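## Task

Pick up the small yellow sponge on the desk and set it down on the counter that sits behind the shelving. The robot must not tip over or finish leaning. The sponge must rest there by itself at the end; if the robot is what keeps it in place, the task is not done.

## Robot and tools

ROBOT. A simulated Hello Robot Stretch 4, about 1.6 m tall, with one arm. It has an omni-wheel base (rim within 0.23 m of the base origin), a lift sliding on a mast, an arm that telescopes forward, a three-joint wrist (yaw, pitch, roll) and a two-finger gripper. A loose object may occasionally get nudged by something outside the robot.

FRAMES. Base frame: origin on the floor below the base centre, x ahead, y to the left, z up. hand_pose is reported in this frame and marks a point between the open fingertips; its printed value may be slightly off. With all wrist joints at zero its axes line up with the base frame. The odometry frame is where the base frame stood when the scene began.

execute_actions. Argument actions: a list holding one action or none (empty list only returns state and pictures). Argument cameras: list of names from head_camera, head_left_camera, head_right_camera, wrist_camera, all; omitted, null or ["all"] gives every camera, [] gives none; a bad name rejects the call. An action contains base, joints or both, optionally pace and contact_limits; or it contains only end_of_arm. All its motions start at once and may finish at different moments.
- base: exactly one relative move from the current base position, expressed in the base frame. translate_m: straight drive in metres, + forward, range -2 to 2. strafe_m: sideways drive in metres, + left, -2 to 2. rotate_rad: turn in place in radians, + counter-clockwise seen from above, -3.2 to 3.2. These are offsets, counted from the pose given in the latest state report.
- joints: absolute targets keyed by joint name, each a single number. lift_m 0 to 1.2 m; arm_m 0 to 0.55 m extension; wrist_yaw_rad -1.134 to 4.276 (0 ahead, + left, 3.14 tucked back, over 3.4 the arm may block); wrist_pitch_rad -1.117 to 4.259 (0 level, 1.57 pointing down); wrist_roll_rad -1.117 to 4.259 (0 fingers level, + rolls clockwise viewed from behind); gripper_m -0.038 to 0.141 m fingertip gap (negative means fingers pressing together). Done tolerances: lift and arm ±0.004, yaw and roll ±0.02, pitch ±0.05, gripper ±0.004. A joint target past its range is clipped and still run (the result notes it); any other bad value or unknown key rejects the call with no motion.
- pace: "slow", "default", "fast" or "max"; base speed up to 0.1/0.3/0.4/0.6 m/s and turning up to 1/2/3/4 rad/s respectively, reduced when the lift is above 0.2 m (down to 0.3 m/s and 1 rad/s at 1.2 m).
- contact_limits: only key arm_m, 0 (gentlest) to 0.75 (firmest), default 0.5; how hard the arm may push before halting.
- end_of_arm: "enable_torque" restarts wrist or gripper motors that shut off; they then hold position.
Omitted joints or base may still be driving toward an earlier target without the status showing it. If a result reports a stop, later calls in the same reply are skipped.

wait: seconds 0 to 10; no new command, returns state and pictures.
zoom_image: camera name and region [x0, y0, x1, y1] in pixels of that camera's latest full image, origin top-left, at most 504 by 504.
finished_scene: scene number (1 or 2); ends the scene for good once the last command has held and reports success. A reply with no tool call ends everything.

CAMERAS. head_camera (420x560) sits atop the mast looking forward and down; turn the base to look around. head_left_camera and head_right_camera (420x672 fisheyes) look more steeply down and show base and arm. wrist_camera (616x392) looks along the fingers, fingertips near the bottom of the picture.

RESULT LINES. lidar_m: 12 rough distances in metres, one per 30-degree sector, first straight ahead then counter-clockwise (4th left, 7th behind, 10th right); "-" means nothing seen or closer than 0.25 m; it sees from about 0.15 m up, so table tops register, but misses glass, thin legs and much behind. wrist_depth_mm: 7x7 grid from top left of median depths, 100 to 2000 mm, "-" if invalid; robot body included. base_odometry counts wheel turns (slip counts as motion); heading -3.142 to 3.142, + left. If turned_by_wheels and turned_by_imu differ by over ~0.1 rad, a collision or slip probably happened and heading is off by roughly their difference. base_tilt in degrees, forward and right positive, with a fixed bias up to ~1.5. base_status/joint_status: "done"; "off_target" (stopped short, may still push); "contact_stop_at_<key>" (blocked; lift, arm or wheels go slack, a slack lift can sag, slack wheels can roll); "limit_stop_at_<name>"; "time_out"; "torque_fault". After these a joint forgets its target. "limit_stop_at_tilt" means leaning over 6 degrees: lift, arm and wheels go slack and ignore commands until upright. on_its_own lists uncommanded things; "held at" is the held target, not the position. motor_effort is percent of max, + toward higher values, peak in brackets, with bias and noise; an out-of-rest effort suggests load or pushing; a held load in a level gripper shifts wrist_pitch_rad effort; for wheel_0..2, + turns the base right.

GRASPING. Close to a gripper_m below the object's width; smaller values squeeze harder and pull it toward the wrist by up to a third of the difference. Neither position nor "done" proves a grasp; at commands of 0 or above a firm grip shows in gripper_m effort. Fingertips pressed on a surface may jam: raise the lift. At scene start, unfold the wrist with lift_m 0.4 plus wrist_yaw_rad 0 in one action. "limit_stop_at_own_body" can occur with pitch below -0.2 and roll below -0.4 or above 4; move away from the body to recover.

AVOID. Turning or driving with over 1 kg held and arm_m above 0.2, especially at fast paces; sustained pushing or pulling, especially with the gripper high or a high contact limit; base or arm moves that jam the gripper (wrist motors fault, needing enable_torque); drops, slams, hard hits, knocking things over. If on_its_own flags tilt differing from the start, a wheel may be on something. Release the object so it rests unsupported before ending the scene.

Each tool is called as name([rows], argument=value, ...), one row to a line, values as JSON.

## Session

execute_actions(actions=[])

Scene clock: 0.00 s.
base_odometry: x=+0.000 y=+0.000 heading=+0.000 (m, m, rad; odometry frame)
turned_by_wheels: +0.000 (rad since the last result)
turned_by_imu: +0.000 (rad since the last result)
base_tilt: forward=+0.4 right=+0.3 (deg)
lidar_m: 1.15 1.12 1.19 1.64 2.27 0.89 0.66 0.62 0.65 1.47 1.39 1.50
base_status: not commanded
joint_positions: lift_m=+0.252 arm_m=+0.001 wrist_yaw_rad=+3.086 wrist_pitch_rad=+0.003 wrist_roll_rad=-0.006 gripper_m=+0.057
joint_status: not commanded
motor_effort: lift_m=+17 arm_m=+0 wrist_yaw_rad=+0 wrist_pitch_rad=-6 wrist_roll_rad=+2 gripper_m=+0 wheel_0=+0 wheel_1=+0 wheel_2=+0 (%)
hand_pose: x=-0.1116 y=+0.1032 z=+0.4290 quat_wxyz=(+0.028, -0.002, -0.003, +1.000) (m; base frame)
wrist_depth_mm: - 142 1576 1863 - - - / - 142 1618 - - - 1983 / - 141 297 1281 1576 - 1983 / 112 142 1618 1863 - - - / 139 1397 1618 1863 - - - / 1281 1397 214 1708 197 1537 1464 / 1182 1118 1118 136 1078 1008 1042
pictures: head_camera, head_left_camera, head_right_camera, wrist_camera
Images, in order (width x height): head_camera 420x560, head_left_camera 420x672, head_right_camera 420x672, wrist_camera 616x392.

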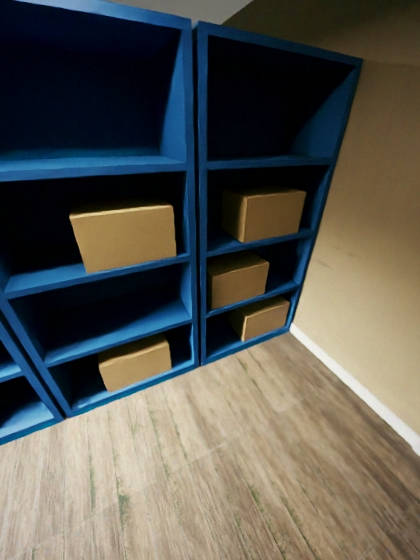

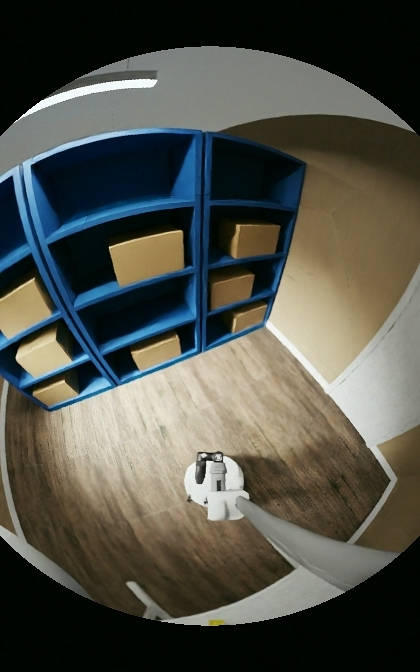

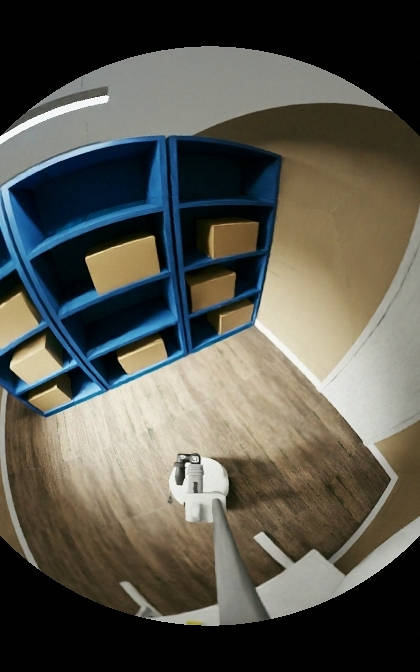

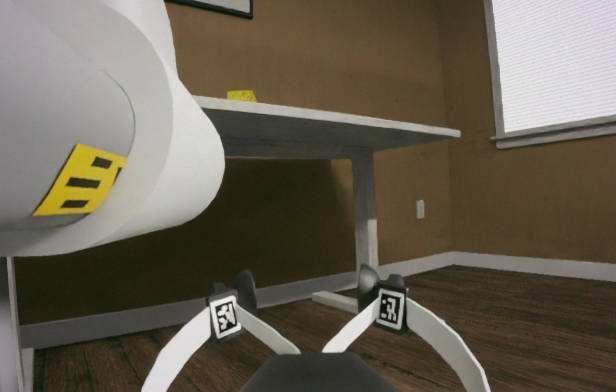

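execute_actions([
  {"base":{"translate_m":0.2},"joints":{"lift_m":0.9},"pace":"fast"},
], cameras=[])

execute_actions([
  {"base":{"rotate_rad":-3.0},"pace":"fast"},
], cameras=[])

execute_actions([
  {"joints":{"wrist_yaw_rad":0,"wrist_pitch_rad":0.5,"gripper_m":0.12}},
], cameras=["head_camera","wrist_camera"])

Scene clock: 10.33 s.
base_odometry: x=+0.200 y=+0.000 heading=+0.000 (m, m, rad; odometry frame)
turned_by_wheels: +0.000 (rad since the last result)
turned_by_imu: -0.003 (rad since the last result)
base_tilt: forward=+0.3 right=+0.3 (deg)
lidar_m: 0.99 0.95 0.99 1.37 2.39 1.17 0.83 0.79 1.71 1.37 1.30 1.37
base_status: done
joint_positions: lift_m=+0.900 arm_m=+0.001 wrist_yaw_rad=+3.086 wrist_pitch_rad=+0.003 wrist_roll_rad=-0.006 gripper_m=+0.057
joint_status: all done
motor_effort: lift_m=+22(28) arm_m=+0(0) wrist_yaw_rad=+0(1) wrist_pitch_rad=-6(7) wrist_roll_rad=+0(1) gripper_m=+0(4) wheel_0=-2(6) wheel_1=-2(6) wheel_2=-1(11) (%)
hand_pose: x=-0.1116 y=+0.1032 z=+1.0770 quat_wxyz=(+0.028, -0.002, -0.003, +1.000) (m; base frame)
wrist_depth_mm: - 143 1808 - - - - / - 142 1756 - - - - / - 142 296 - - - - / 112 142 1808 - - - - / 140 1537 1756 - - - - / 1397 1537 213 1397 196 - - / 1008 946 1042 136 - - -
pictures: none
No camera images: the call's "cameras" was empty. Leave "cameras" out to get every camera's image.

Scene clock: 13.20 s.
base_odometry: x=+0.200 y=+0.000 heading=-3.000 (m, m, rad; odometry frame)
turned_by_wheels: -3.000 (rad since the last result)
turned_by_imu: -3.072 (rad since the last result)
base_tilt: forward=+0.3 right=+0.3 (deg)
lidar_m: 0.80 0.79 1.63 1.30 1.31 1.23 0.96 0.96 1.07 1.65 2.41 1.03
base_status: done
joint_positions: lift_m=+0.900 arm_m=+0.001 wrist_yaw_rad=+3.086 wrist_pitch_rad=+0.003 wrist_roll_rad=-0.006 gripper_m=+0.057
joint_status: not commanded
motor_effort: lift_m=+22(22) arm_m=+0(0) wrist_yaw_rad=-1(1) wrist_pitch_rad=-7(6) wrist_roll_rad=+1(0) gripper_m=+1(0) wheel_0=+0(5) wheel_1=-1(7) wheel_2=+0(6) (%)
hand_pose: x=-0.1116 y=+0.1033 z=+1.0771 quat_wxyz=(+0.028, -0.002, -0.003, +1.000) (m; base frame)
wrist_depth_mm: - 143 1366 1661 1618 1397 1182 / - 142 1138 1708 1808 1397 1182 / - 141 298 1661 1756 1464 1182 / 112 142 1160 1430 1397 1464 1229 / 139 991 1138 1576 1618 1430 1205 / 1255 1397 214 1281 196 1430 1255 / 1281 1336 1182 136 1464 1366 1255
pictures: none
No camera images: the call's "cameras" was empty. Leave "cameras" out to get every camera's image.

Scene clock: 15.60 s.
base_odometry: x=+0.200 y=+0.000 heading=-3.000 (m, m, rad; odometry frame)
turned_by_wheels: +0.000 (rad since the last result)
turned_by_imu: -0.001 (rad since the last result)
base_tilt: forward=+0.2 right=+0.3 (deg)
lidar_m: 0.81 0.78 1.65 1.31 1.29 1.24 0.97 0.94 1.05 1.65 2.40 1.03
base_status: not commanded
joint_positions: lift_m=+0.900 arm_m=+0.001 wrist_yaw_rad=+0.000 wrist_pitch_rad=+0.502 wrist_roll_rad=-0.006 gripper_m=+0.120
joint_status: all done
motor_effort: lift_m=+22(22) arm_m=-1(0) wrist_yaw_rad=-2(7) wrist_pitch_rad=-5(2) wrist_roll_rad=+0(1) gripper_m=-2(2) wheel_0=+0(0) wheel_1=-1(1) wheel_2=-1(1) (%)
hand_pose: x=+0.4246 y=-0.0873 z=+0.9391 quat_wxyz=(+0.969, -0.003, +0.248, +0.001) (m; base frame)
wrist_depth_mm: 1078 1182 1308 1430 1576 1808 - / 1118 1229 1366 1499 1537 1921 - / 1138 1138 1118 1060 1078 1078 - / 831 809 809 831 1921 - - / 634 691 1661 1708 1661 1708 1661 / 1397 1118 1336 1430 1366 1366 1397 / 1255 1229 1255 141 1229 1182 1182
pictures: head_camera, wrist_camera
Images, in order (width x height): head_camera 420x560, wrist_camera 616x392.

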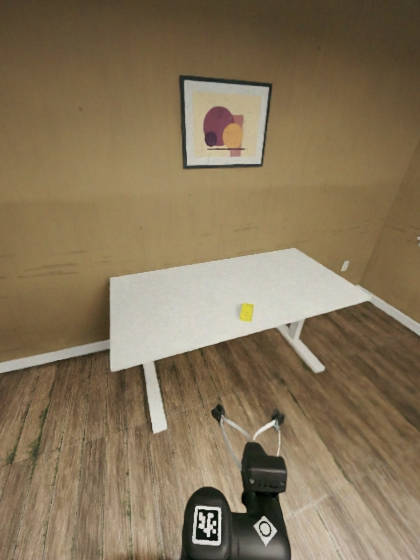

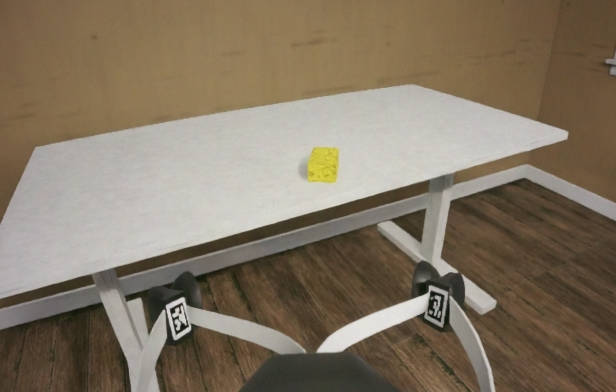

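execute_actions([
  {"base":{"translate_m":0.35},"joints":{"arm_m":0.25,"lift_m":0.78},"pace":"fast"},
], cameras=["wrist_camera"])

Scene clock: 21.47 s.
base_odometry: x=-0.147 y=-0.049 heading=-3.000 (m, m, rad; odometry frame)
turned_by_wheels: +0.000 (rad since the last result)
turned_by_imu: -0.002 (rad since the last result)
base_tilt: forward=+0.3 right=+0.3 (deg)
lidar_m: 0.47 0.45 0.51 1.46 1.43 1.59 1.31 1.29 1.42 2.30 2.26 0.63
base_status: done
joint_positions: lift_m=+0.780 arm_m=+0.249 wrist_yaw_rad=+0.000 wrist_pitch_rad=+0.502 wrist_roll_rad=-0.006 gripper_m=+0.120
joint_status: all done
motor_effort: lift_m=+14(18) arm_m=+6(7) wrist_yaw_rad=-2(0) wrist_pitch_rad=-6(6) wrist_roll_rad=+1(1) gripper_m=-1(2) wheel_0=+0(8) wheel_1=+1(4) wheel_2=+0(9) (%)
hand_pose: x=+0.6728 y=-0.0874 z=+0.8198 quat_wxyz=(+0.969, -0.003, +0.248, +0.001) (m; base frame)
wrist_depth_mm: 668 723 809 878 976 1078 1229 / 715 768 842 946 1008 1118 1336 / 741 768 759 732 723 723 715 / 564 554 549 535 530 525 521 / 433 433 427 421 418 415 407 / 351 338 330 347 267 329 334 / 303 294 297 141 254 289 287
pictures: wrist_camera
Images, in order (width x height): wrist_camera 616x392.

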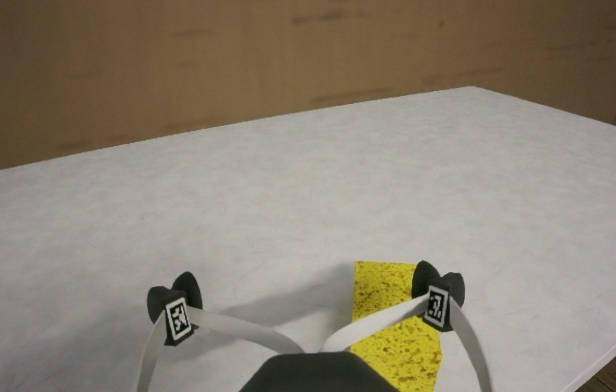

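execute_actions([
  {"base":{"strafe_m":-0.06}},
], cameras=[])

execute_actions([
  {"joints":{"lift_m":0.725}},
], cameras=["wrist_camera","head_left_camera"])

Scene clock: 29.93 s.
base_odometry: x=-0.155 y=+0.010 heading=-3.000 (m, m, rad; odometry frame)
turned_by_wheels: +0.000 (rad since the last result)
turned_by_imu: -0.001 (rad since the last result)
base_tilt: forward=+0.2 right=+0.3 (deg)
lidar_m: 0.50 0.49 0.54 1.52 1.49 1.58 1.28 1.26 1.40 2.24 2.20 0.67
base_status: done
joint_positions: lift_m=+0.780 arm_m=+0.249 wrist_yaw_rad=+0.000 wrist_pitch_rad=+0.502 wrist_roll_rad=-0.006 gripper_m=+0.120
joint_status: not commanded
motor_effort: lift_m=+14(14) arm_m=+6(6) wrist_yaw_rad=-1(2) wrist_pitch_rad=-5(6) wrist_roll_rad=+0(1) gripper_m=+2(1) wheel_0=+0(8) wheel_1=+2(6) wheel_2=+0(0) (%)
hand_pose: x=+0.6727 y=-0.0874 z=+0.8198 quat_wxyz=(+0.969, -0.003, +0.248, +0.001) (m; base frame)
wrist_depth_mm: 691 741 820 904 991 1118 1255 / 723 788 878 960 1025 1138 1397 / 759 768 750 741 715 707 715 / 559 559 549 539 535 530 521 / 430 433 427 424 424 415 407 / 351 340 329 291 322 325 334 / 303 294 297 141 297 286 291
pictures: none
No camera images: the call's "cameras" was empty. Leave "cameras" out to get every camera's image.

Scene clock: 31.07 s.
base_odometry: x=-0.155 y=+0.010 heading=-3.000 (m, m, rad; odometry frame)
turned_by_wheels: +0.000 (rad since the last result)
turned_by_imu: +0.000 (rad since the last result)
base_tilt: forward=+0.3 right=+0.3 (deg)
lidar_m: 0.49 0.49 0.55 1.51 1.48 1.61 1.28 1.26 1.40 2.24 2.20 0.71
base_status: not commanded
joint_positions: lift_m=+0.725 arm_m=+0.249 wrist_yaw_rad=+0.000 wrist_pitch_rad=+0.502 wrist_roll_rad=-0.006 gripper_m=+0.120
joint_status: all done
motor_effort: lift_m=+13(13) arm_m=+6(6) wrist_yaw_rad=-2(1) wrist_pitch_rad=-6(6) wrist_roll_rad=+1(0) gripper_m=+2(1) wheel_0=+0(1) wheel_1=+2(2) wheel_2=+0(0) (%)
hand_pose: x=+0.6727 y=-0.0874 z=+0.7648 quat_wxyz=(+0.969, -0.003, +0.248, +0.001) (m; base frame)
wrist_depth_mm: 699 750 809 904 1008 1160 1255 / 715 788 842 931 917 904 1308 / 634 615 597 580 574 559 569 / 442 442 430 427 418 410 410 / 342 342 336 262 325 327 320 / 277 266 229 228 253 257 264 / 238 233 234 141 236 232 1008
pictures: head_left_camera, wrist_camera
Images, in order (width x height): head_left_camera 420x672, wrist_camera 616x392.

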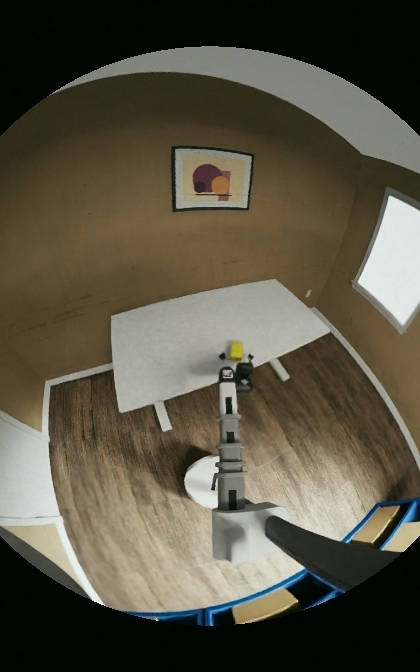

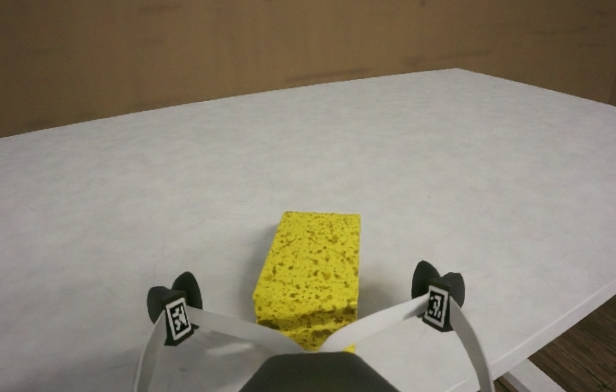

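execute_actions([
  {"joints":{"arm_m":0.29,"lift_m":0.71}},
], cameras=[])

execute_actions([
  {"joints":{"gripper_m":0.01}},
], cameras=[])

execute_actions([
  {"joints":{"lift_m":0.85}},
], cameras=["wrist_camera"])

Scene clock: 36.47 s.
base_odometry: x=-0.155 y=+0.010 heading=-3.000 (m, m, rad; odometry frame)
turned_by_wheels: +0.000 (rad since the last result)
turned_by_imu: -0.001 (rad since the last result)
base_tilt: forward=+0.3 right=+0.3 (deg)
lidar_m: 0.48 0.49 0.54 1.51 1.49 1.60 1.28 1.25 1.40 2.24 2.19 0.68
base_status: not commanded
joint_positions: lift_m=+0.710 arm_m=+0.289 wrist_yaw_rad=+0.000 wrist_pitch_rad=+0.502 wrist_roll_rad=-0.006 gripper_m=+0.120
joint_status: all done
motor_effort: lift_m=+13(15) arm_m=+6(7) wrist_yaw_rad=-1(1) wrist_pitch_rad=-6(6) wrist_roll_rad=+0(1) gripper_m=+0(1) wheel_0=+0(1) wheel_1=+2(2) wheel_2=+0(0) (%)
hand_pose: x=+0.7127 y=-0.0874 z=+0.7498 quat_wxyz=(+0.969, -0.003, +0.248, +0.001) (m; base frame)
wrist_depth_mm: 668 715 798 878 976 1098 1182 / 699 750 809 854 842 831 1255 / 597 569 549 539 525 521 525 / 410 407 399 392 389 384 377 / 317 315 314 236 294 301 297 / 258 249 216 195 202 238 244 / 221 216 216 142 213 209 -
pictures: none
No camera images: the call's "cameras" was empty. Leave "cameras" out to get every camera's image.

Scene clock: 38.43 s.
base_odometry: x=-0.155 y=+0.010 heading=-3.000 (m, m, rad; odometry frame)
turned_by_wheels: +0.000 (rad since the last result)
turned_by_imu: -0.001 (rad since the last result)
base_tilt: forward=+0.3 right=+0.3 (deg)
lidar_m: 0.51 0.50 0.53 1.51 1.48 1.59 1.28 1.27 1.41 2.23 2.21 0.67
base_status: not commanded
joint_positions: lift_m=+0.710 arm_m=+0.289 wrist_yaw_rad=+0.000 wrist_pitch_rad=+0.502 wrist_roll_rad=-0.006 gripper_m=+0.010
joint_status: all done
motor_effort: lift_m=+13(13) arm_m=+6(6) wrist_yaw_rad=-1(1) wrist_pitch_rad=-5(5) wrist_roll_rad=+1(1) gripper_m=-17(18) wheel_0=+1(0) wheel_1=+2(2) wheel_2=+0(0) (%)
hand_pose: x=+0.7127 y=-0.0874 z=+0.7498 quat_wxyz=(+0.969, -0.003, +0.248, +0.001) (m; base frame)
wrist_depth_mm: 661 715 788 866 976 1060 1229 / 691 750 809 866 831 854 1229 / 585 569 539 539 530 521 521 / 413 404 397 392 389 382 377 / 317 314 312 225 306 301 297 / 256 257 189 185 186 248 244 / 221 208 209 160 213 204 -
pictures: none
No camera images: the call's "cameras" was empty. Leave "cameras" out to get every camera's image.

Scene clock: 40.07 s.
base_odometry: x=-0.155 y=+0.010 heading=-3.000 (m, m, rad; odometry frame)
turned_by_wheels: +0.000 (rad since the last result)
turned_by_imu: -0.001 (rad since the last result)
base_tilt: forward=+0.4 right=+0.3 (deg)
lidar_m: 0.51 0.49 0.53 1.52 1.48 1.61 1.27 1.26 1.40 2.23 2.21 0.66
base_status: not commanded
joint_positions: lift_m=+0.850 arm_m=+0.289 wrist_yaw_rad=+0.000 wrist_pitch_rad=+0.502 wrist_roll_rad=-0.006 gripper_m=+0.010
joint_status: all done
motor_effort: lift_m=+23(27) arm_m=+6(6) wrist_yaw_rad=-1(1) wrist_pitch_rad=-6(6) wrist_roll_rad=+0(2) gripper_m=-18(15) wheel_0=+0(0) wheel_1=+2(2) wheel_2=+0(0) (%)
hand_pose: x=+0.7127 y=-0.0874 z=+0.8890 quat_wxyz=(+0.969, -0.003, +0.248, +0.001) (m; base frame)
wrist_depth_mm: 668 715 788 866 946 1078 1182 / 691 750 831 917 1042 1182 1308 / 732 788 854 931 931 917 1430 / 715 691 691 691 676 654 654 / 549 544 539 224 525 517 517 / 442 442 189 185 186 430 424 / 384 362 362 161 366 353 366
pictures: wrist_camera
Images, in order (width x height): wrist_camera 616x392.

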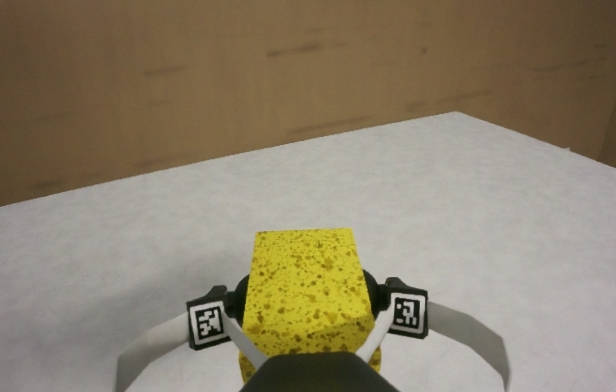

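execute_actions([
  {"joints":{"arm_m":0.0,"lift_m":0.95,"wrist_pitch_rad":0.2},"base":{"translate_m":-0.3},"pace":"fast"},
], cameras=[])

execute_actions([
  {"base":{"rotate_rad":-1.15},"pace":"fast"},
], cameras=["head_camera","head_right_camera"])

Scene clock: 49.10 s.
base_odometry: x=+0.142 y=+0.052 heading=-3.000 (m, m, rad; odometry frame)
turned_by_wheels: +0.000 (rad since the last result)
turned_by_imu: -0.001 (rad since the last result)
base_tilt: forward=+0.4 right=+0.3 (deg)
lidar_m: 0.77 0.76 1.74 1.41 1.37 1.26 1.00 0.99 1.10 1.67 2.33 1.00
base_status: done
joint_positions: lift_m=+0.950 arm_m=+0.002 wrist_yaw_rad=+0.000 wrist_pitch_rad=+0.203 wrist_roll_rad=-0.006 gripper_m=+0.010
joint_status: all done
motor_effort: lift_m=+22(21) arm_m=-6(6) wrist_yaw_rad=+0(0) wrist_pitch_rad=-7(10) wrist_roll_rad=+1(0) gripper_m=-19(18) wheel_0=+0(5) wheel_1=+0(5) wheel_2=-1(10) (%)
hand_pose: x=+0.4553 y=-0.0875 z=+1.0698 quat_wxyz=(+0.995, -0.003, +0.101, +0.000) (m; base frame)
wrist_depth_mm: 1118 1182 1281 1397 1576 1808 1863 / 1118 1229 1308 1464 1618 1863 - / 1182 1229 1366 1499 1618 1863 - / 1160 1255 1397 1537 1708 - - / 1229 1281 1336 226 1281 1229 - / 960 960 190 183 187 991 - / 741 676 683 161 1618 1618 1708
pictures: none
No camera images: the call's "cameras" was empty. Leave "cameras" out to get every camera's image.

Scene clock: 51.00 s.
base_odometry: x=+0.142 y=+0.052 heading=+2.133 (m, m, rad; odometry frame)
turned_by_wheels: -1.150 (rad since the last result)
turned_by_imu: -1.178 (rad since the last result)
base_tilt: forward=+0.4 right=+0.3 (deg)
lidar_m: 2.32 1.11 0.79 0.77 1.67 1.42 1.37 1.39 1.03 0.99 1.03 1.47
base_status: done
joint_positions: lift_m=+0.950 arm_m=+0.002 wrist_yaw_rad=+0.000 wrist_pitch_rad=+0.203 wrist_roll_rad=-0.006 gripper_m=+0.010
joint_status: not commanded
motor_effort: lift_m=+22(22) arm_m=-6(6) wrist_yaw_rad=+0(2) wrist_pitch_rad=-7(7) wrist_roll_rad=+0(2) gripper_m=-17(15) wheel_0=+0(5) wheel_1=+1(6) wheel_2=+1(5) (%)
hand_pose: x=+0.4553 y=-0.0875 z=+1.0699 quat_wxyz=(+0.995, -0.003, +0.101, +0.000) (m; base frame)
wrist_depth_mm: 1921 1863 1983 1921 1921 1983 1921 / - - - - - - - / - - - - - - - / - - - - - - - / - - - 226 - - - / - - 189 183 186 - - / 1863 1708 1756 161 1808 1661 1708
pictures: head_camera, head_right_camera
Images, in order (width x height): head_camera 420x560, head_right_camera 420x672.

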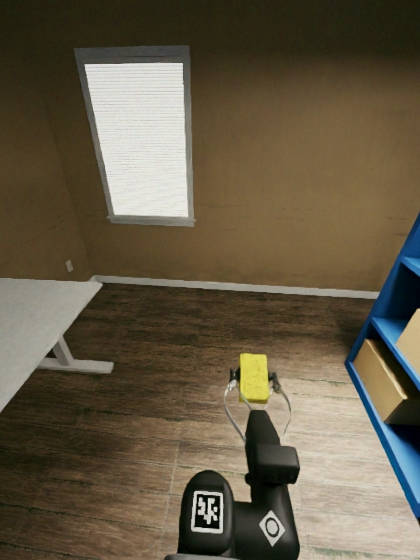

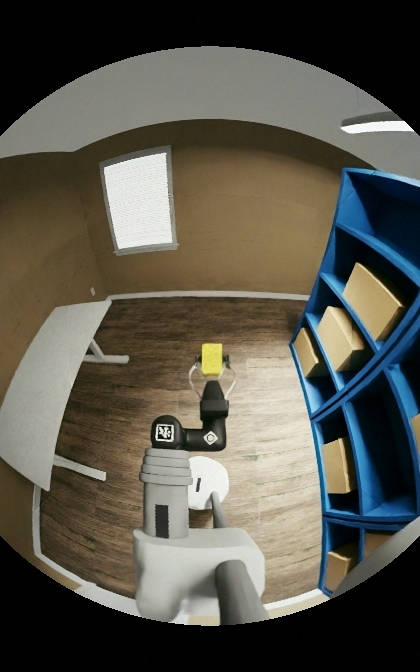

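execute_actions([
  {"base":{"translate_m":1.62},"pace":"fast"},
], cameras=[])

execute_actions([
  {"base":{"rotate_rad":-1.53},"pace":"fast"},
], cameras=["head_camera","head_right_camera"])

Scene clock: 61.50 s.
base_odometry: x=-0.721 y=+1.423 heading=+2.133 (m, m, rad; odometry frame)
turned_by_wheels: +0.000 (rad since the last result)
turned_by_imu: -0.006 (rad since the last result)
base_tilt: forward=+0.4 right=+0.3 (deg)
lidar_m: 0.71 0.73 0.97 1.23 0.82 1.09 3.01 1.45 1.07 1.09 1.00 0.74
base_status: done
joint_positions: lift_m=+0.950 arm_m=+0.002 wrist_yaw_rad=+0.000 wrist_pitch_rad=+0.203 wrist_roll_rad=-0.006 gripper_m=+0.010
joint_status: not commanded
motor_effort: lift_m=+22(22) arm_m=-6(7) wrist_yaw_rad=-1(1) wrist_pitch_rad=-7(7) wrist_roll_rad=+1(0) gripper_m=-18(16) wheel_0=+1(8) wheel_1=+1(7) wheel_2=+0(10) (%)
hand_pose: x=+0.4553 y=-0.0874 z=+1.0699 quat_wxyz=(+0.995, -0.003, +0.101, +0.000) (m; base frame)
wrist_depth_mm: 445 449 445 452 452 452 455 / 459 459 462 466 466 466 469 / 473 473 480 477 484 477 477 / 480 484 488 488 492 488 496 / 496 496 504 225 508 508 508 / 508 512 189 184 186 517 530 / 521 525 535 160 535 535 544
pictures: none
No camera images: the call's "cameras" was empty. Leave "cameras" out to get every camera's image.

Scene clock: 63.67 s.
base_odometry: x=-0.721 y=+1.423 heading=+0.603 (m, m, rad; odometry frame)
turned_by_wheels: -1.530 (rad since the last result)
turned_by_imu: -1.567 (rad since the last result)
base_tilt: forward=+0.3 right=+0.3 (deg)
lidar_m: 1.22 0.97 0.72 0.70 0.74 1.09 1.13 0.83 1.15 3.01 1.37 1.07
base_status: done
joint_positions: lift_m=+0.950 arm_m=+0.002 wrist_yaw_rad=+0.000 wrist_pitch_rad=+0.202 wrist_roll_rad=-0.006 gripper_m=+0.010
joint_status: not commanded
motor_effort: lift_m=+22(22) arm_m=-6(6) wrist_yaw_rad=-1(1) wrist_pitch_rad=-6(7) wrist_roll_rad=+1(1) gripper_m=-15(17) wheel_0=-1(6) wheel_1=-1(5) wheel_2=+1(6) (%)
hand_pose: x=+0.4553 y=-0.0875 z=+1.0699 quat_wxyz=(+0.995, -0.003, +0.101, +0.000) (m; base frame)
wrist_depth_mm: 1078 1537 - - 931 1042 1118 / 1098 1618 - - 1078 1160 866 / 1078 1576 - - 1160 1205 809 / 1078 1576 - - 976 976 809 / 1078 1576 - 225 976 1078 976 / 1098 1499 189 185 186 866 891 / 1042 1229 1661 160 917 904 904
pictures: head_camera, head_right_camera
Images, in order (width x height): head_camera 420x560, head_right_camera 420x672.

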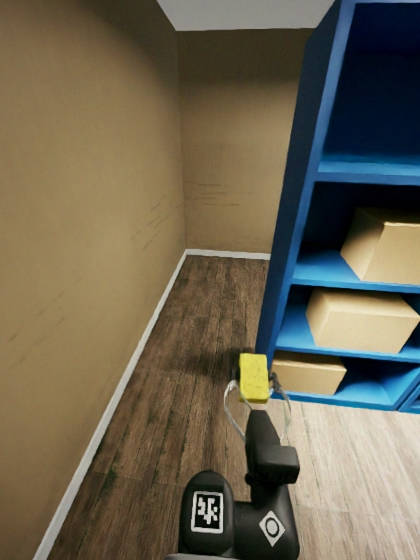

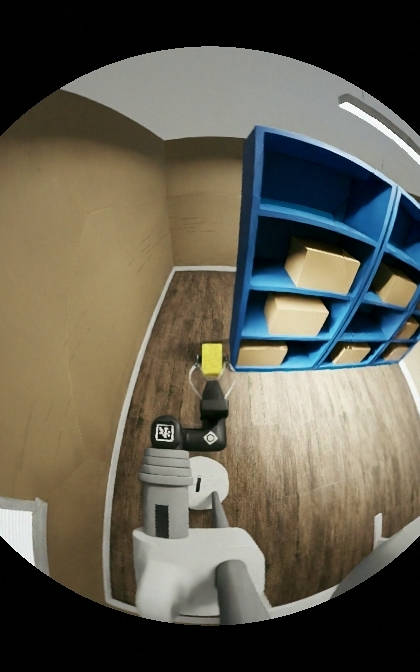

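execute_actions([
  {"base":{"strafe_m":0.3},"pace":"fast"},
], cameras=[])

execute_actions([
  {"base":{"translate_m":1.3},"pace":"fast"},
], cameras=["head_camera","head_right_camera"])

Scene clock: 70.93 s.
base_odometry: x=-0.892 y=+1.670 heading=+0.603 (m, m, rad; odometry frame)
turned_by_wheels: +0.000 (rad since the last result)
turned_by_imu: -0.001 (rad since the last result)
base_tilt: forward=+0.3 right=+0.3 (deg)
lidar_m: 1.33 0.54 0.41 0.40 0.43 0.58 1.51 1.01 1.15 3.30 1.41 1.19
base_status: done
joint_positions: lift_m=+0.950 arm_m=+0.002 wrist_yaw_rad=+0.000 wrist_pitch_rad=+0.202 wrist_roll_rad=-0.006 gripper_m=+0.010
joint_status: not commanded
motor_effort: lift_m=+22(22) arm_m=-6(6) wrist_yaw_rad=-1(1) wrist_pitch_rad=-7(7) wrist_roll_rad=+1(0) gripper_m=-17(18) wheel_0=+0(6) wheel_1=+0(9) wheel_2=+1(1) (%)
hand_pose: x=+0.4553 y=-0.0874 z=+1.0699 quat_wxyz=(+0.995, -0.003, +0.101, +0.000) (m; base frame)
wrist_depth_mm: 676 976 - - - 946 976 / 676 1008 1863 - - 976 1160 / 691 991 1921 - - 1025 1182 / 683 976 1921 - - 1042 917 / 676 976 1661 225 - 1025 1118 / 661 931 189 185 186 904 1078 / 654 778 1281 161 1708 904 946
pictures: none
No camera images: the call's "cameras" was empty. Leave "cameras" out to get every camera's image.

Scene clock: 75.97 s.
base_odometry: x=+0.179 y=+2.408 heading=+0.603 (m, m, rad; odometry frame)
turned_by_wheels: +0.000 (rad since the last result)
turned_by_imu: -0.004 (rad since the last result)
base_tilt: forward=+0.3 right=+0.2 (deg)
lidar_m: 1.08 0.46 0.34 0.31 0.35 0.52 1.64 2.18 0.62 0.60 0.66 1.96
base_status: done
joint_positions: lift_m=+0.950 arm_m=+0.002 wrist_yaw_rad=+0.000 wrist_pitch_rad=+0.202 wrist_roll_rad=-0.006 gripper_m=+0.010
joint_status: not commanded
motor_effort: lift_m=+22(22) arm_m=-6(6) wrist_yaw_rad=-1(1) wrist_pitch_rad=-7(7) wrist_roll_rad=+1(1) gripper_m=-18(16) wheel_0=-1(5) wheel_1=-1(4) wheel_2=-1(10) (%)
hand_pose: x=+0.4553 y=-0.0874 z=+1.0699 quat_wxyz=(+0.995, -0.003, +0.101, +0.000) (m; base frame)
wrist_depth_mm: 569 820 1537 1618 1499 1499 1537 / 569 831 1618 1618 1576 1576 1537 / 569 831 1618 1661 1576 1618 1618 / 574 820 1618 1708 1661 1618 1661 / 559 809 1397 226 1756 1661 1708 / 559 798 189 185 186 1756 1756 / 544 654 1060 161 1808 1618 1756
pictures: head_camera, head_right_camera
Images, in order (width x height): head_camera 420x560, head_right_camera 420x672.

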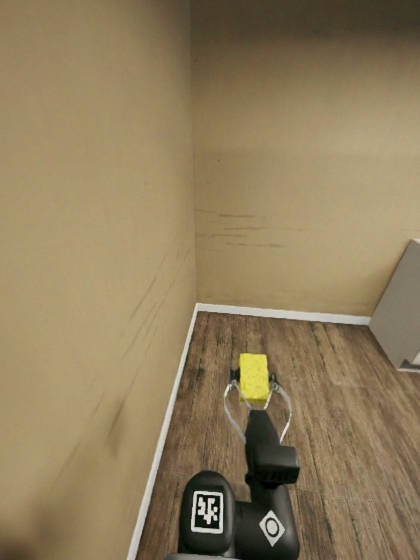

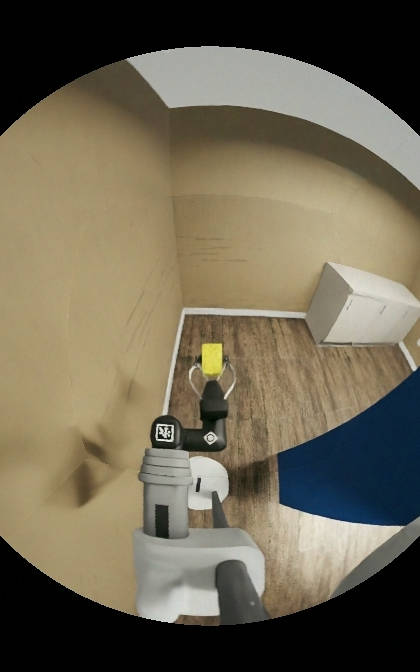

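execute_actions([
  {"base":{"translate_m":0.6},"joints":{"lift_m":1.1},"pace":"fast"},
], cameras=[])

execute_actions([
  {"base":{"rotate_rad":-0.95},"pace":"fast"},
], cameras=[])

execute_actions([
  {"base":{"translate_m":0.7},"pace":"fast"},
], cameras=["head_camera","wrist_camera"])

Scene clock: 85.50 s.
base_odometry: x=+0.673 y=+2.748 heading=+0.603 (m, m, rad; odometry frame)
turned_by_wheels: +0.000 (rad since the last result)
turned_by_imu: -0.003 (rad since the last result)
base_tilt: forward=+0.4 right=+0.2 (deg)
lidar_m: 0.98 0.40 0.29 0.28 0.30 0.45 1.59 0.88 0.75 1.90 1.58 1.34
base_status: done
joint_positions: lift_m=+1.100 arm_m=+0.002 wrist_yaw_rad=+0.000 wrist_pitch_rad=+0.202 wrist_roll_rad=-0.006 gripper_m=+0.010
joint_status: all done
motor_effort: lift_m=+22(25) arm_m=-6(6) wrist_yaw_rad=-1(0) wrist_pitch_rad=-7(7) wrist_roll_rad=+1(2) gripper_m=-19(15) wheel_0=-1(5) wheel_1=+0(5) wheel_2=+0(9) (%)
hand_pose: x=+0.4553 y=-0.0874 z=+1.2199 quat_wxyz=(+0.995, -0.003, +0.101, +0.000) (m; base frame)
wrist_depth_mm: 521 759 1025 1008 991 991 976 / 521 750 1008 1025 1025 1008 1042 / 517 768 1060 1042 1060 1042 1042 / 521 750 1098 1078 1078 1098 1060 / 512 741 1118 224 1118 1138 1138 / 508 732 189 185 186 1118 1118 / 496 585 976 160 1182 1182 1205
pictures: none
No camera images: the call's "cameras" was empty. Leave "cameras" out to get every camera's image.

Scene clock: 87.50 s.
base_odometry: x=+0.673 y=+2.748 heading=-0.347 (m, m, rad; odometry frame)
turned_by_wheels: -0.950 (rad since the last result)
turned_by_imu: -0.973 (rad since the last result)
base_tilt: forward=+0.3 right=+0.2 (deg)
lidar_m: 1.56 1.33 0.74 0.36 0.29 0.28 0.32 0.51 2.78 0.81 0.75 1.80
base_status: done
joint_positions: lift_m=+1.100 arm_m=+0.002 wrist_yaw_rad=+0.000 wrist_pitch_rad=+0.202 wrist_roll_rad=-0.006 gripper_m=+0.010
joint_status: not commanded
motor_effort: lift_m=+22(22) arm_m=-6(6) wrist_yaw_rad=-1(2) wrist_pitch_rad=-7(7) wrist_roll_rad=+1(2) gripper_m=-17(19) wheel_0=+2(5) wheel_1=+1(4) wheel_2=+1(4) (%)
hand_pose: x=+0.4553 y=-0.0874 z=+1.2199 quat_wxyz=(+0.995, -0.003, +0.101, +0.000) (m; base frame)
wrist_depth_mm: 1042 1229 1537 - - - - / 1025 1229 1464 - - - - / 1060 1281 1576 - - - - / 1078 1281 1576 1863 - - - / 1060 1281 1576 225 1618 - - / 1078 1281 189 184 186 - - / 1078 1205 1464 161 1863 1921 -
pictures: none
No camera images: the call's "cameras" was empty. Leave "cameras" out to get every camera's image.

Scene clock: 91.10 s.
base_odometry: x=+1.332 y=+2.510 heading=-0.347 (m, m, rad; odometry frame)
turned_by_wheels: +0.000 (rad since the last result)
turned_by_imu: -0.002 (rad since the last result)
base_tilt: forward=+0.3 right=+0.3 (deg)
lidar_m: 0.94 0.88 0.87 0.96 0.84 0.83 0.91 1.45 0.82 0.87 1.39 0.89
base_status: done
joint_positions: lift_m=+1.100 arm_m=+0.002 wrist_yaw_rad=+0.000 wrist_pitch_rad=+0.202 wrist_roll_rad=-0.006 gripper_m=+0.010
joint_status: not commanded
motor_effort: lift_m=+22(22) arm_m=-6(6) wrist_yaw_rad=-1(0) wrist_pitch_rad=-7(7) wrist_roll_rad=+0(0) gripper_m=-18(19) wheel_0=+0(4) wheel_1=-1(5) wheel_2=+1(8) (%)
hand_pose: x=+0.4553 y=-0.0874 z=+1.2199 quat_wxyz=(+0.995, -0.003, +0.101, +0.000) (m; base frame)
wrist_depth_mm: 668 788 976 1281 1808 - - / 683 798 1008 1308 1808 - - / 691 820 1025 1308 1921 - - / 699 842 1008 1397 1756 1863 - / 707 842 1025 225 1160 1229 - / 707 831 189 184 186 1205 - / 715 768 960 161 699 991 -
pictures: head_camera, wrist_camera
Images, in order (width x height): head_camera 420x560, wrist_camera 616x392.

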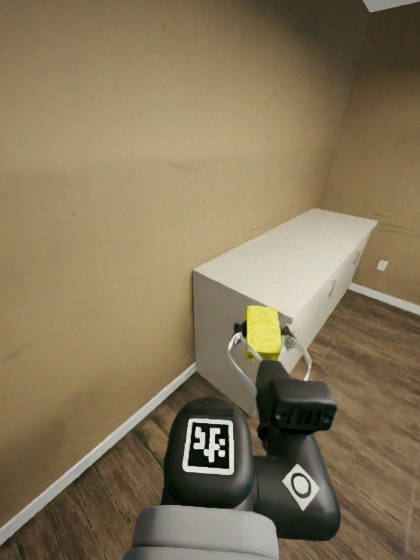

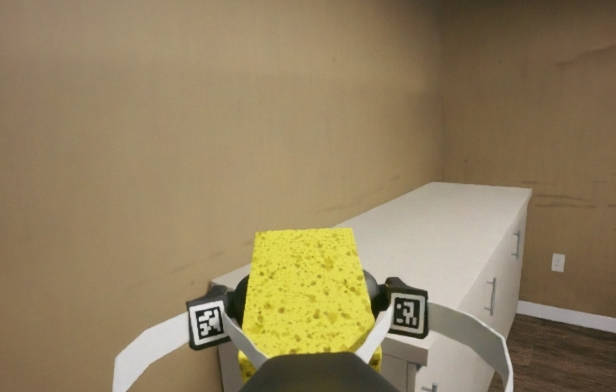

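Farther than before; go a bit more and extend.

execute_actions([
  {"base":{"translate_m":0.22},"joints":{"arm_m":0.45,"wrist_pitch_rad":0.5,"lift_m":1.0}},
], cameras=["head_right_camera","wrist_camera"])

Scene clock: 100.13 s.
base_odometry: x=+1.539 y=+2.435 heading=-0.347 (m, m, rad; odometry frame)
turned_by_wheels: +0.000 (rad since the last result)
turned_by_imu: -0.002 (rad since the last result)
base_tilt: forward=+0.3 right=+0.4 (deg)
lidar_m: 0.74 0.74 0.73 0.81 1.01 1.00 1.10 1.75 0.95 1.03 1.60 0.68
base_status: done
joint_positions: lift_m=+1.000 arm_m=+0.449 wrist_yaw_rad=+0.000 wrist_pitch_rad=+0.502 wrist_roll_rad=-0.006 gripper_m=+0.010
joint_status: all done
motor_effort: lift_m=+13(21) arm_m=+6(7) wrist_yaw_rad=-2(0) wrist_pitch_rad=-6(8) wrist_roll_rad=+1(1) gripper_m=-18(19) wheel_0=-1(7) wheel_1=-1(4) wheel_2=+0(8) (%)
hand_pose: x=+0.8727 y=-0.0874 z=+1.0398 quat_wxyz=(+0.969, -0.003, +0.248, +0.001) (m; base frame)
wrist_depth_mm: 315 370 462 603 854 1576 1618 / 324 384 484 634 917 1281 1255 / 338 402 508 676 809 809 798 / 349 424 535 615 591 580 580 / 366 436 473 226 469 459 452 / 373 392 189 185 186 379 370 / 387 329 320 160 325 312 324
pictures: head_right_camera, wrist_camera
Images, in order (width x height): head_right_camera 420x672, wrist_camera 616x392.

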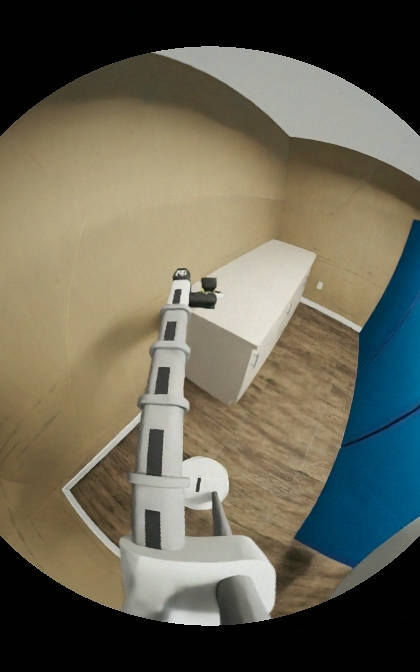

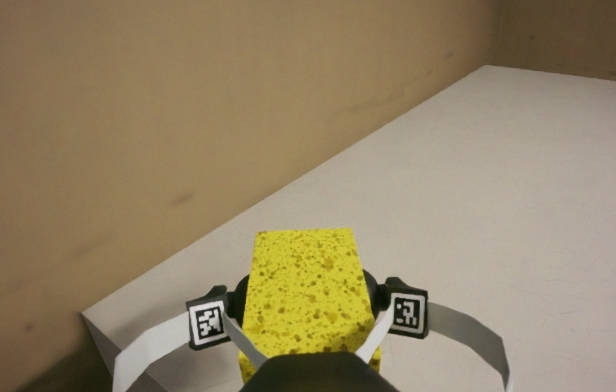

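execute_actions([
  {"base":{"strafe_m":-0.08},"joints":{"lift_m":0.918}},
], cameras=["wrist_camera"])

execute_actions([
  {"joints":{"gripper_m":0.11}},
], cameras=[])

execute_actions([
  {"joints":{"lift_m":1.03,"arm_m":0.1},"pace":"fast"},
], cameras=["head_camera","wrist_camera"])

Scene clock: 108.80 s.
base_odometry: x=+1.511 y=+2.360 heading=-0.347 (m, m, rad; odometry frame)
turned_by_wheels: +0.000 (rad since the last result)
turned_by_imu: -0.002 (rad since the last result)
base_tilt: forward=+0.4 right=+0.3 (deg)
lidar_m: 0.68 0.80 0.80 0.87 1.06 1.05 1.16 0.90 0.87 0.97 1.50 0.65
base_status: done
joint_positions: lift_m=+0.918 arm_m=+0.449 wrist_yaw_rad=+0.000 wrist_pitch_rad=+0.502 wrist_roll_rad=-0.006 gripper_m=+0.010
joint_status: all done
motor_effort: lift_m=+13(11) arm_m=+6(6) wrist_yaw_rad=-2(1) wrist_pitch_rad=-5(6) wrist_roll_rad=+1(2) gripper_m=-20(15) wheel_0=-1(6) wheel_1=+1(9) wheel_2=-1(1) (%)
hand_pose: x=+0.8727 y=-0.0874 z=+0.9578 quat_wxyz=(+0.969, -0.003, +0.248, +0.001) (m; base frame)
wrist_depth_mm: 366 430 535 699 976 1618 1618 / 375 452 564 732 904 917 904 / 392 466 559 585 580 574 569 / 397 439 433 433 421 418 413 / 345 342 343 225 332 329 327 / 281 281 189 184 187 270 265 / 265 229 229 160 232 224 232
pictures: wrist_camera
Images, in order (width x height): wrist_camera 616x392.

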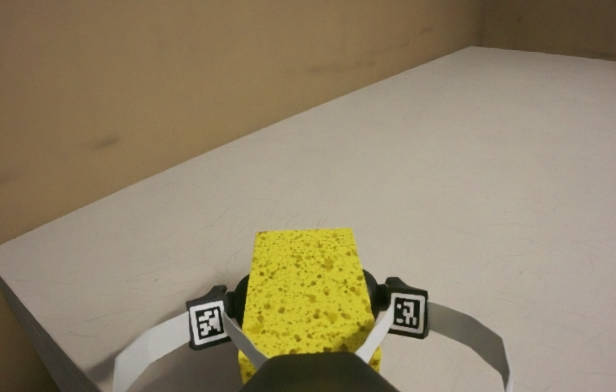

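Scene clock: 110.63 s.
base_odometry: x=+1.511 y=+2.360 heading=-0.347 (m, m, rad; odometry frame)
turned_by_wheels: +0.000 (rad since the last result)
turned_by_imu: -0.001 (rad since the last result)
base_tilt: forward=+0.4 right=+0.3 (deg)
lidar_m: 0.68 0.81 0.80 0.88 1.07 1.06 1.17 0.88 0.88 0.96 1.52 0.66
base_status: not commanded
joint_positions: lift_m=+0.918 arm_m=+0.449 wrist_yaw_rad=+0.000 wrist_pitch_rad=+0.502 wrist_roll_rad=-0.006 gripper_m=+0.110
joint_status: all done
motor_effort: lift_m=+13(13) arm_m=+6(6) wrist_yaw_rad=-1(0) wrist_pitch_rad=-6(6) wrist_roll_rad=+2(1) gripper_m=+0(14) wheel_0=-1(1) wheel_1=+1(1) wheel_2=-1(1) (%)
hand_pose: x=+0.8727 y=-0.0874 z=+0.9578 quat_wxyz=(+0.969, -0.003, +0.248, +0.001) (m; base frame)
wrist_depth_mm: 368 433 535 691 991 1576 1618 / 379 449 559 732 917 917 917 / 389 469 564 585 580 569 574 / 407 442 436 430 424 418 413 / 342 343 342 265 336 330 324 / 282 273 218 219 216 268 266 / 266 236 236 139 232 227 231
pictures: none
No camera images: the call's "cameras" was empty. Leave "cameras" out to get every camera's image.

Scene clock: 112.43 s.
base_odometry: x=+1.511 y=+2.360 heading=-0.347 (m, m, rad; odometry frame)
turned_by_wheels: +0.000 (rad since the last result)
turned_by_imu: -0.001 (rad since the last result)
base_tilt: forward=+0.3 right=+0.3 (deg)
lidar_m: 0.68 0.80 0.79 0.88 1.06 1.05 1.16 0.91 0.87 0.96 1.50 0.66
base_status: not commanded
joint_positions: lift_m=+1.030 arm_m=+0.101 wrist_yaw_rad=+0.000 wrist_pitch_rad=+0.502 wrist_roll_rad=-0.006 gripper_m=+0.110
joint_status: all done
motor_effort: lift_m=+23(24) arm_m=-6(7) wrist_yaw_rad=+0(1) wrist_pitch_rad=-6(6) wrist_roll_rad=+1(0) gripper_m=+1(1) wheel_0=-2(1) wheel_1=+0(1) wheel_2=-1(1) (%)
hand_pose: x=+0.5248 y=-0.0875 z=+1.0690 quat_wxyz=(+0.969, -0.003, +0.248, +0.001) (m; base frame)
wrist_depth_mm: 539 640 788 1025 1430 - 1756 / 559 661 831 1060 1366 1430 1863 / 585 691 842 917 904 878 1921 / 609 691 668 609 647 676 - / 621 715 580 525 521 559 1921 / 647 750 218 504 216 1229 1537 / 668 778 759 139 445 1336 1366
pictures: head_camera, wrist_camera
Images, in order (width x height): head_camera 420x560, wrist_camera 616x392.

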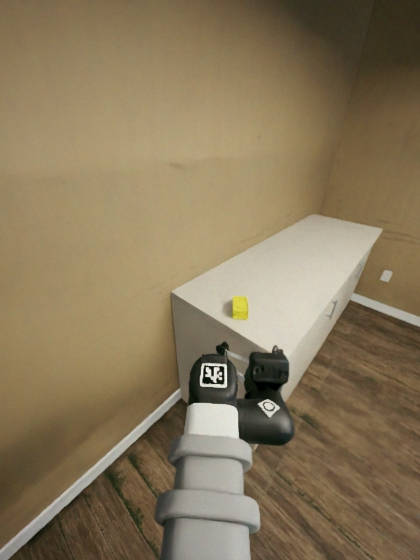

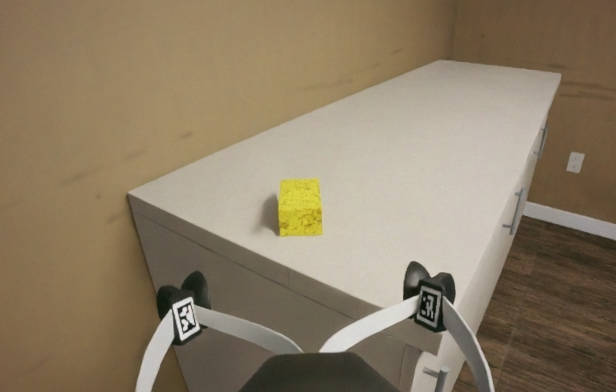

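finished_scene(scene=2)

The scene is finished: the task was done.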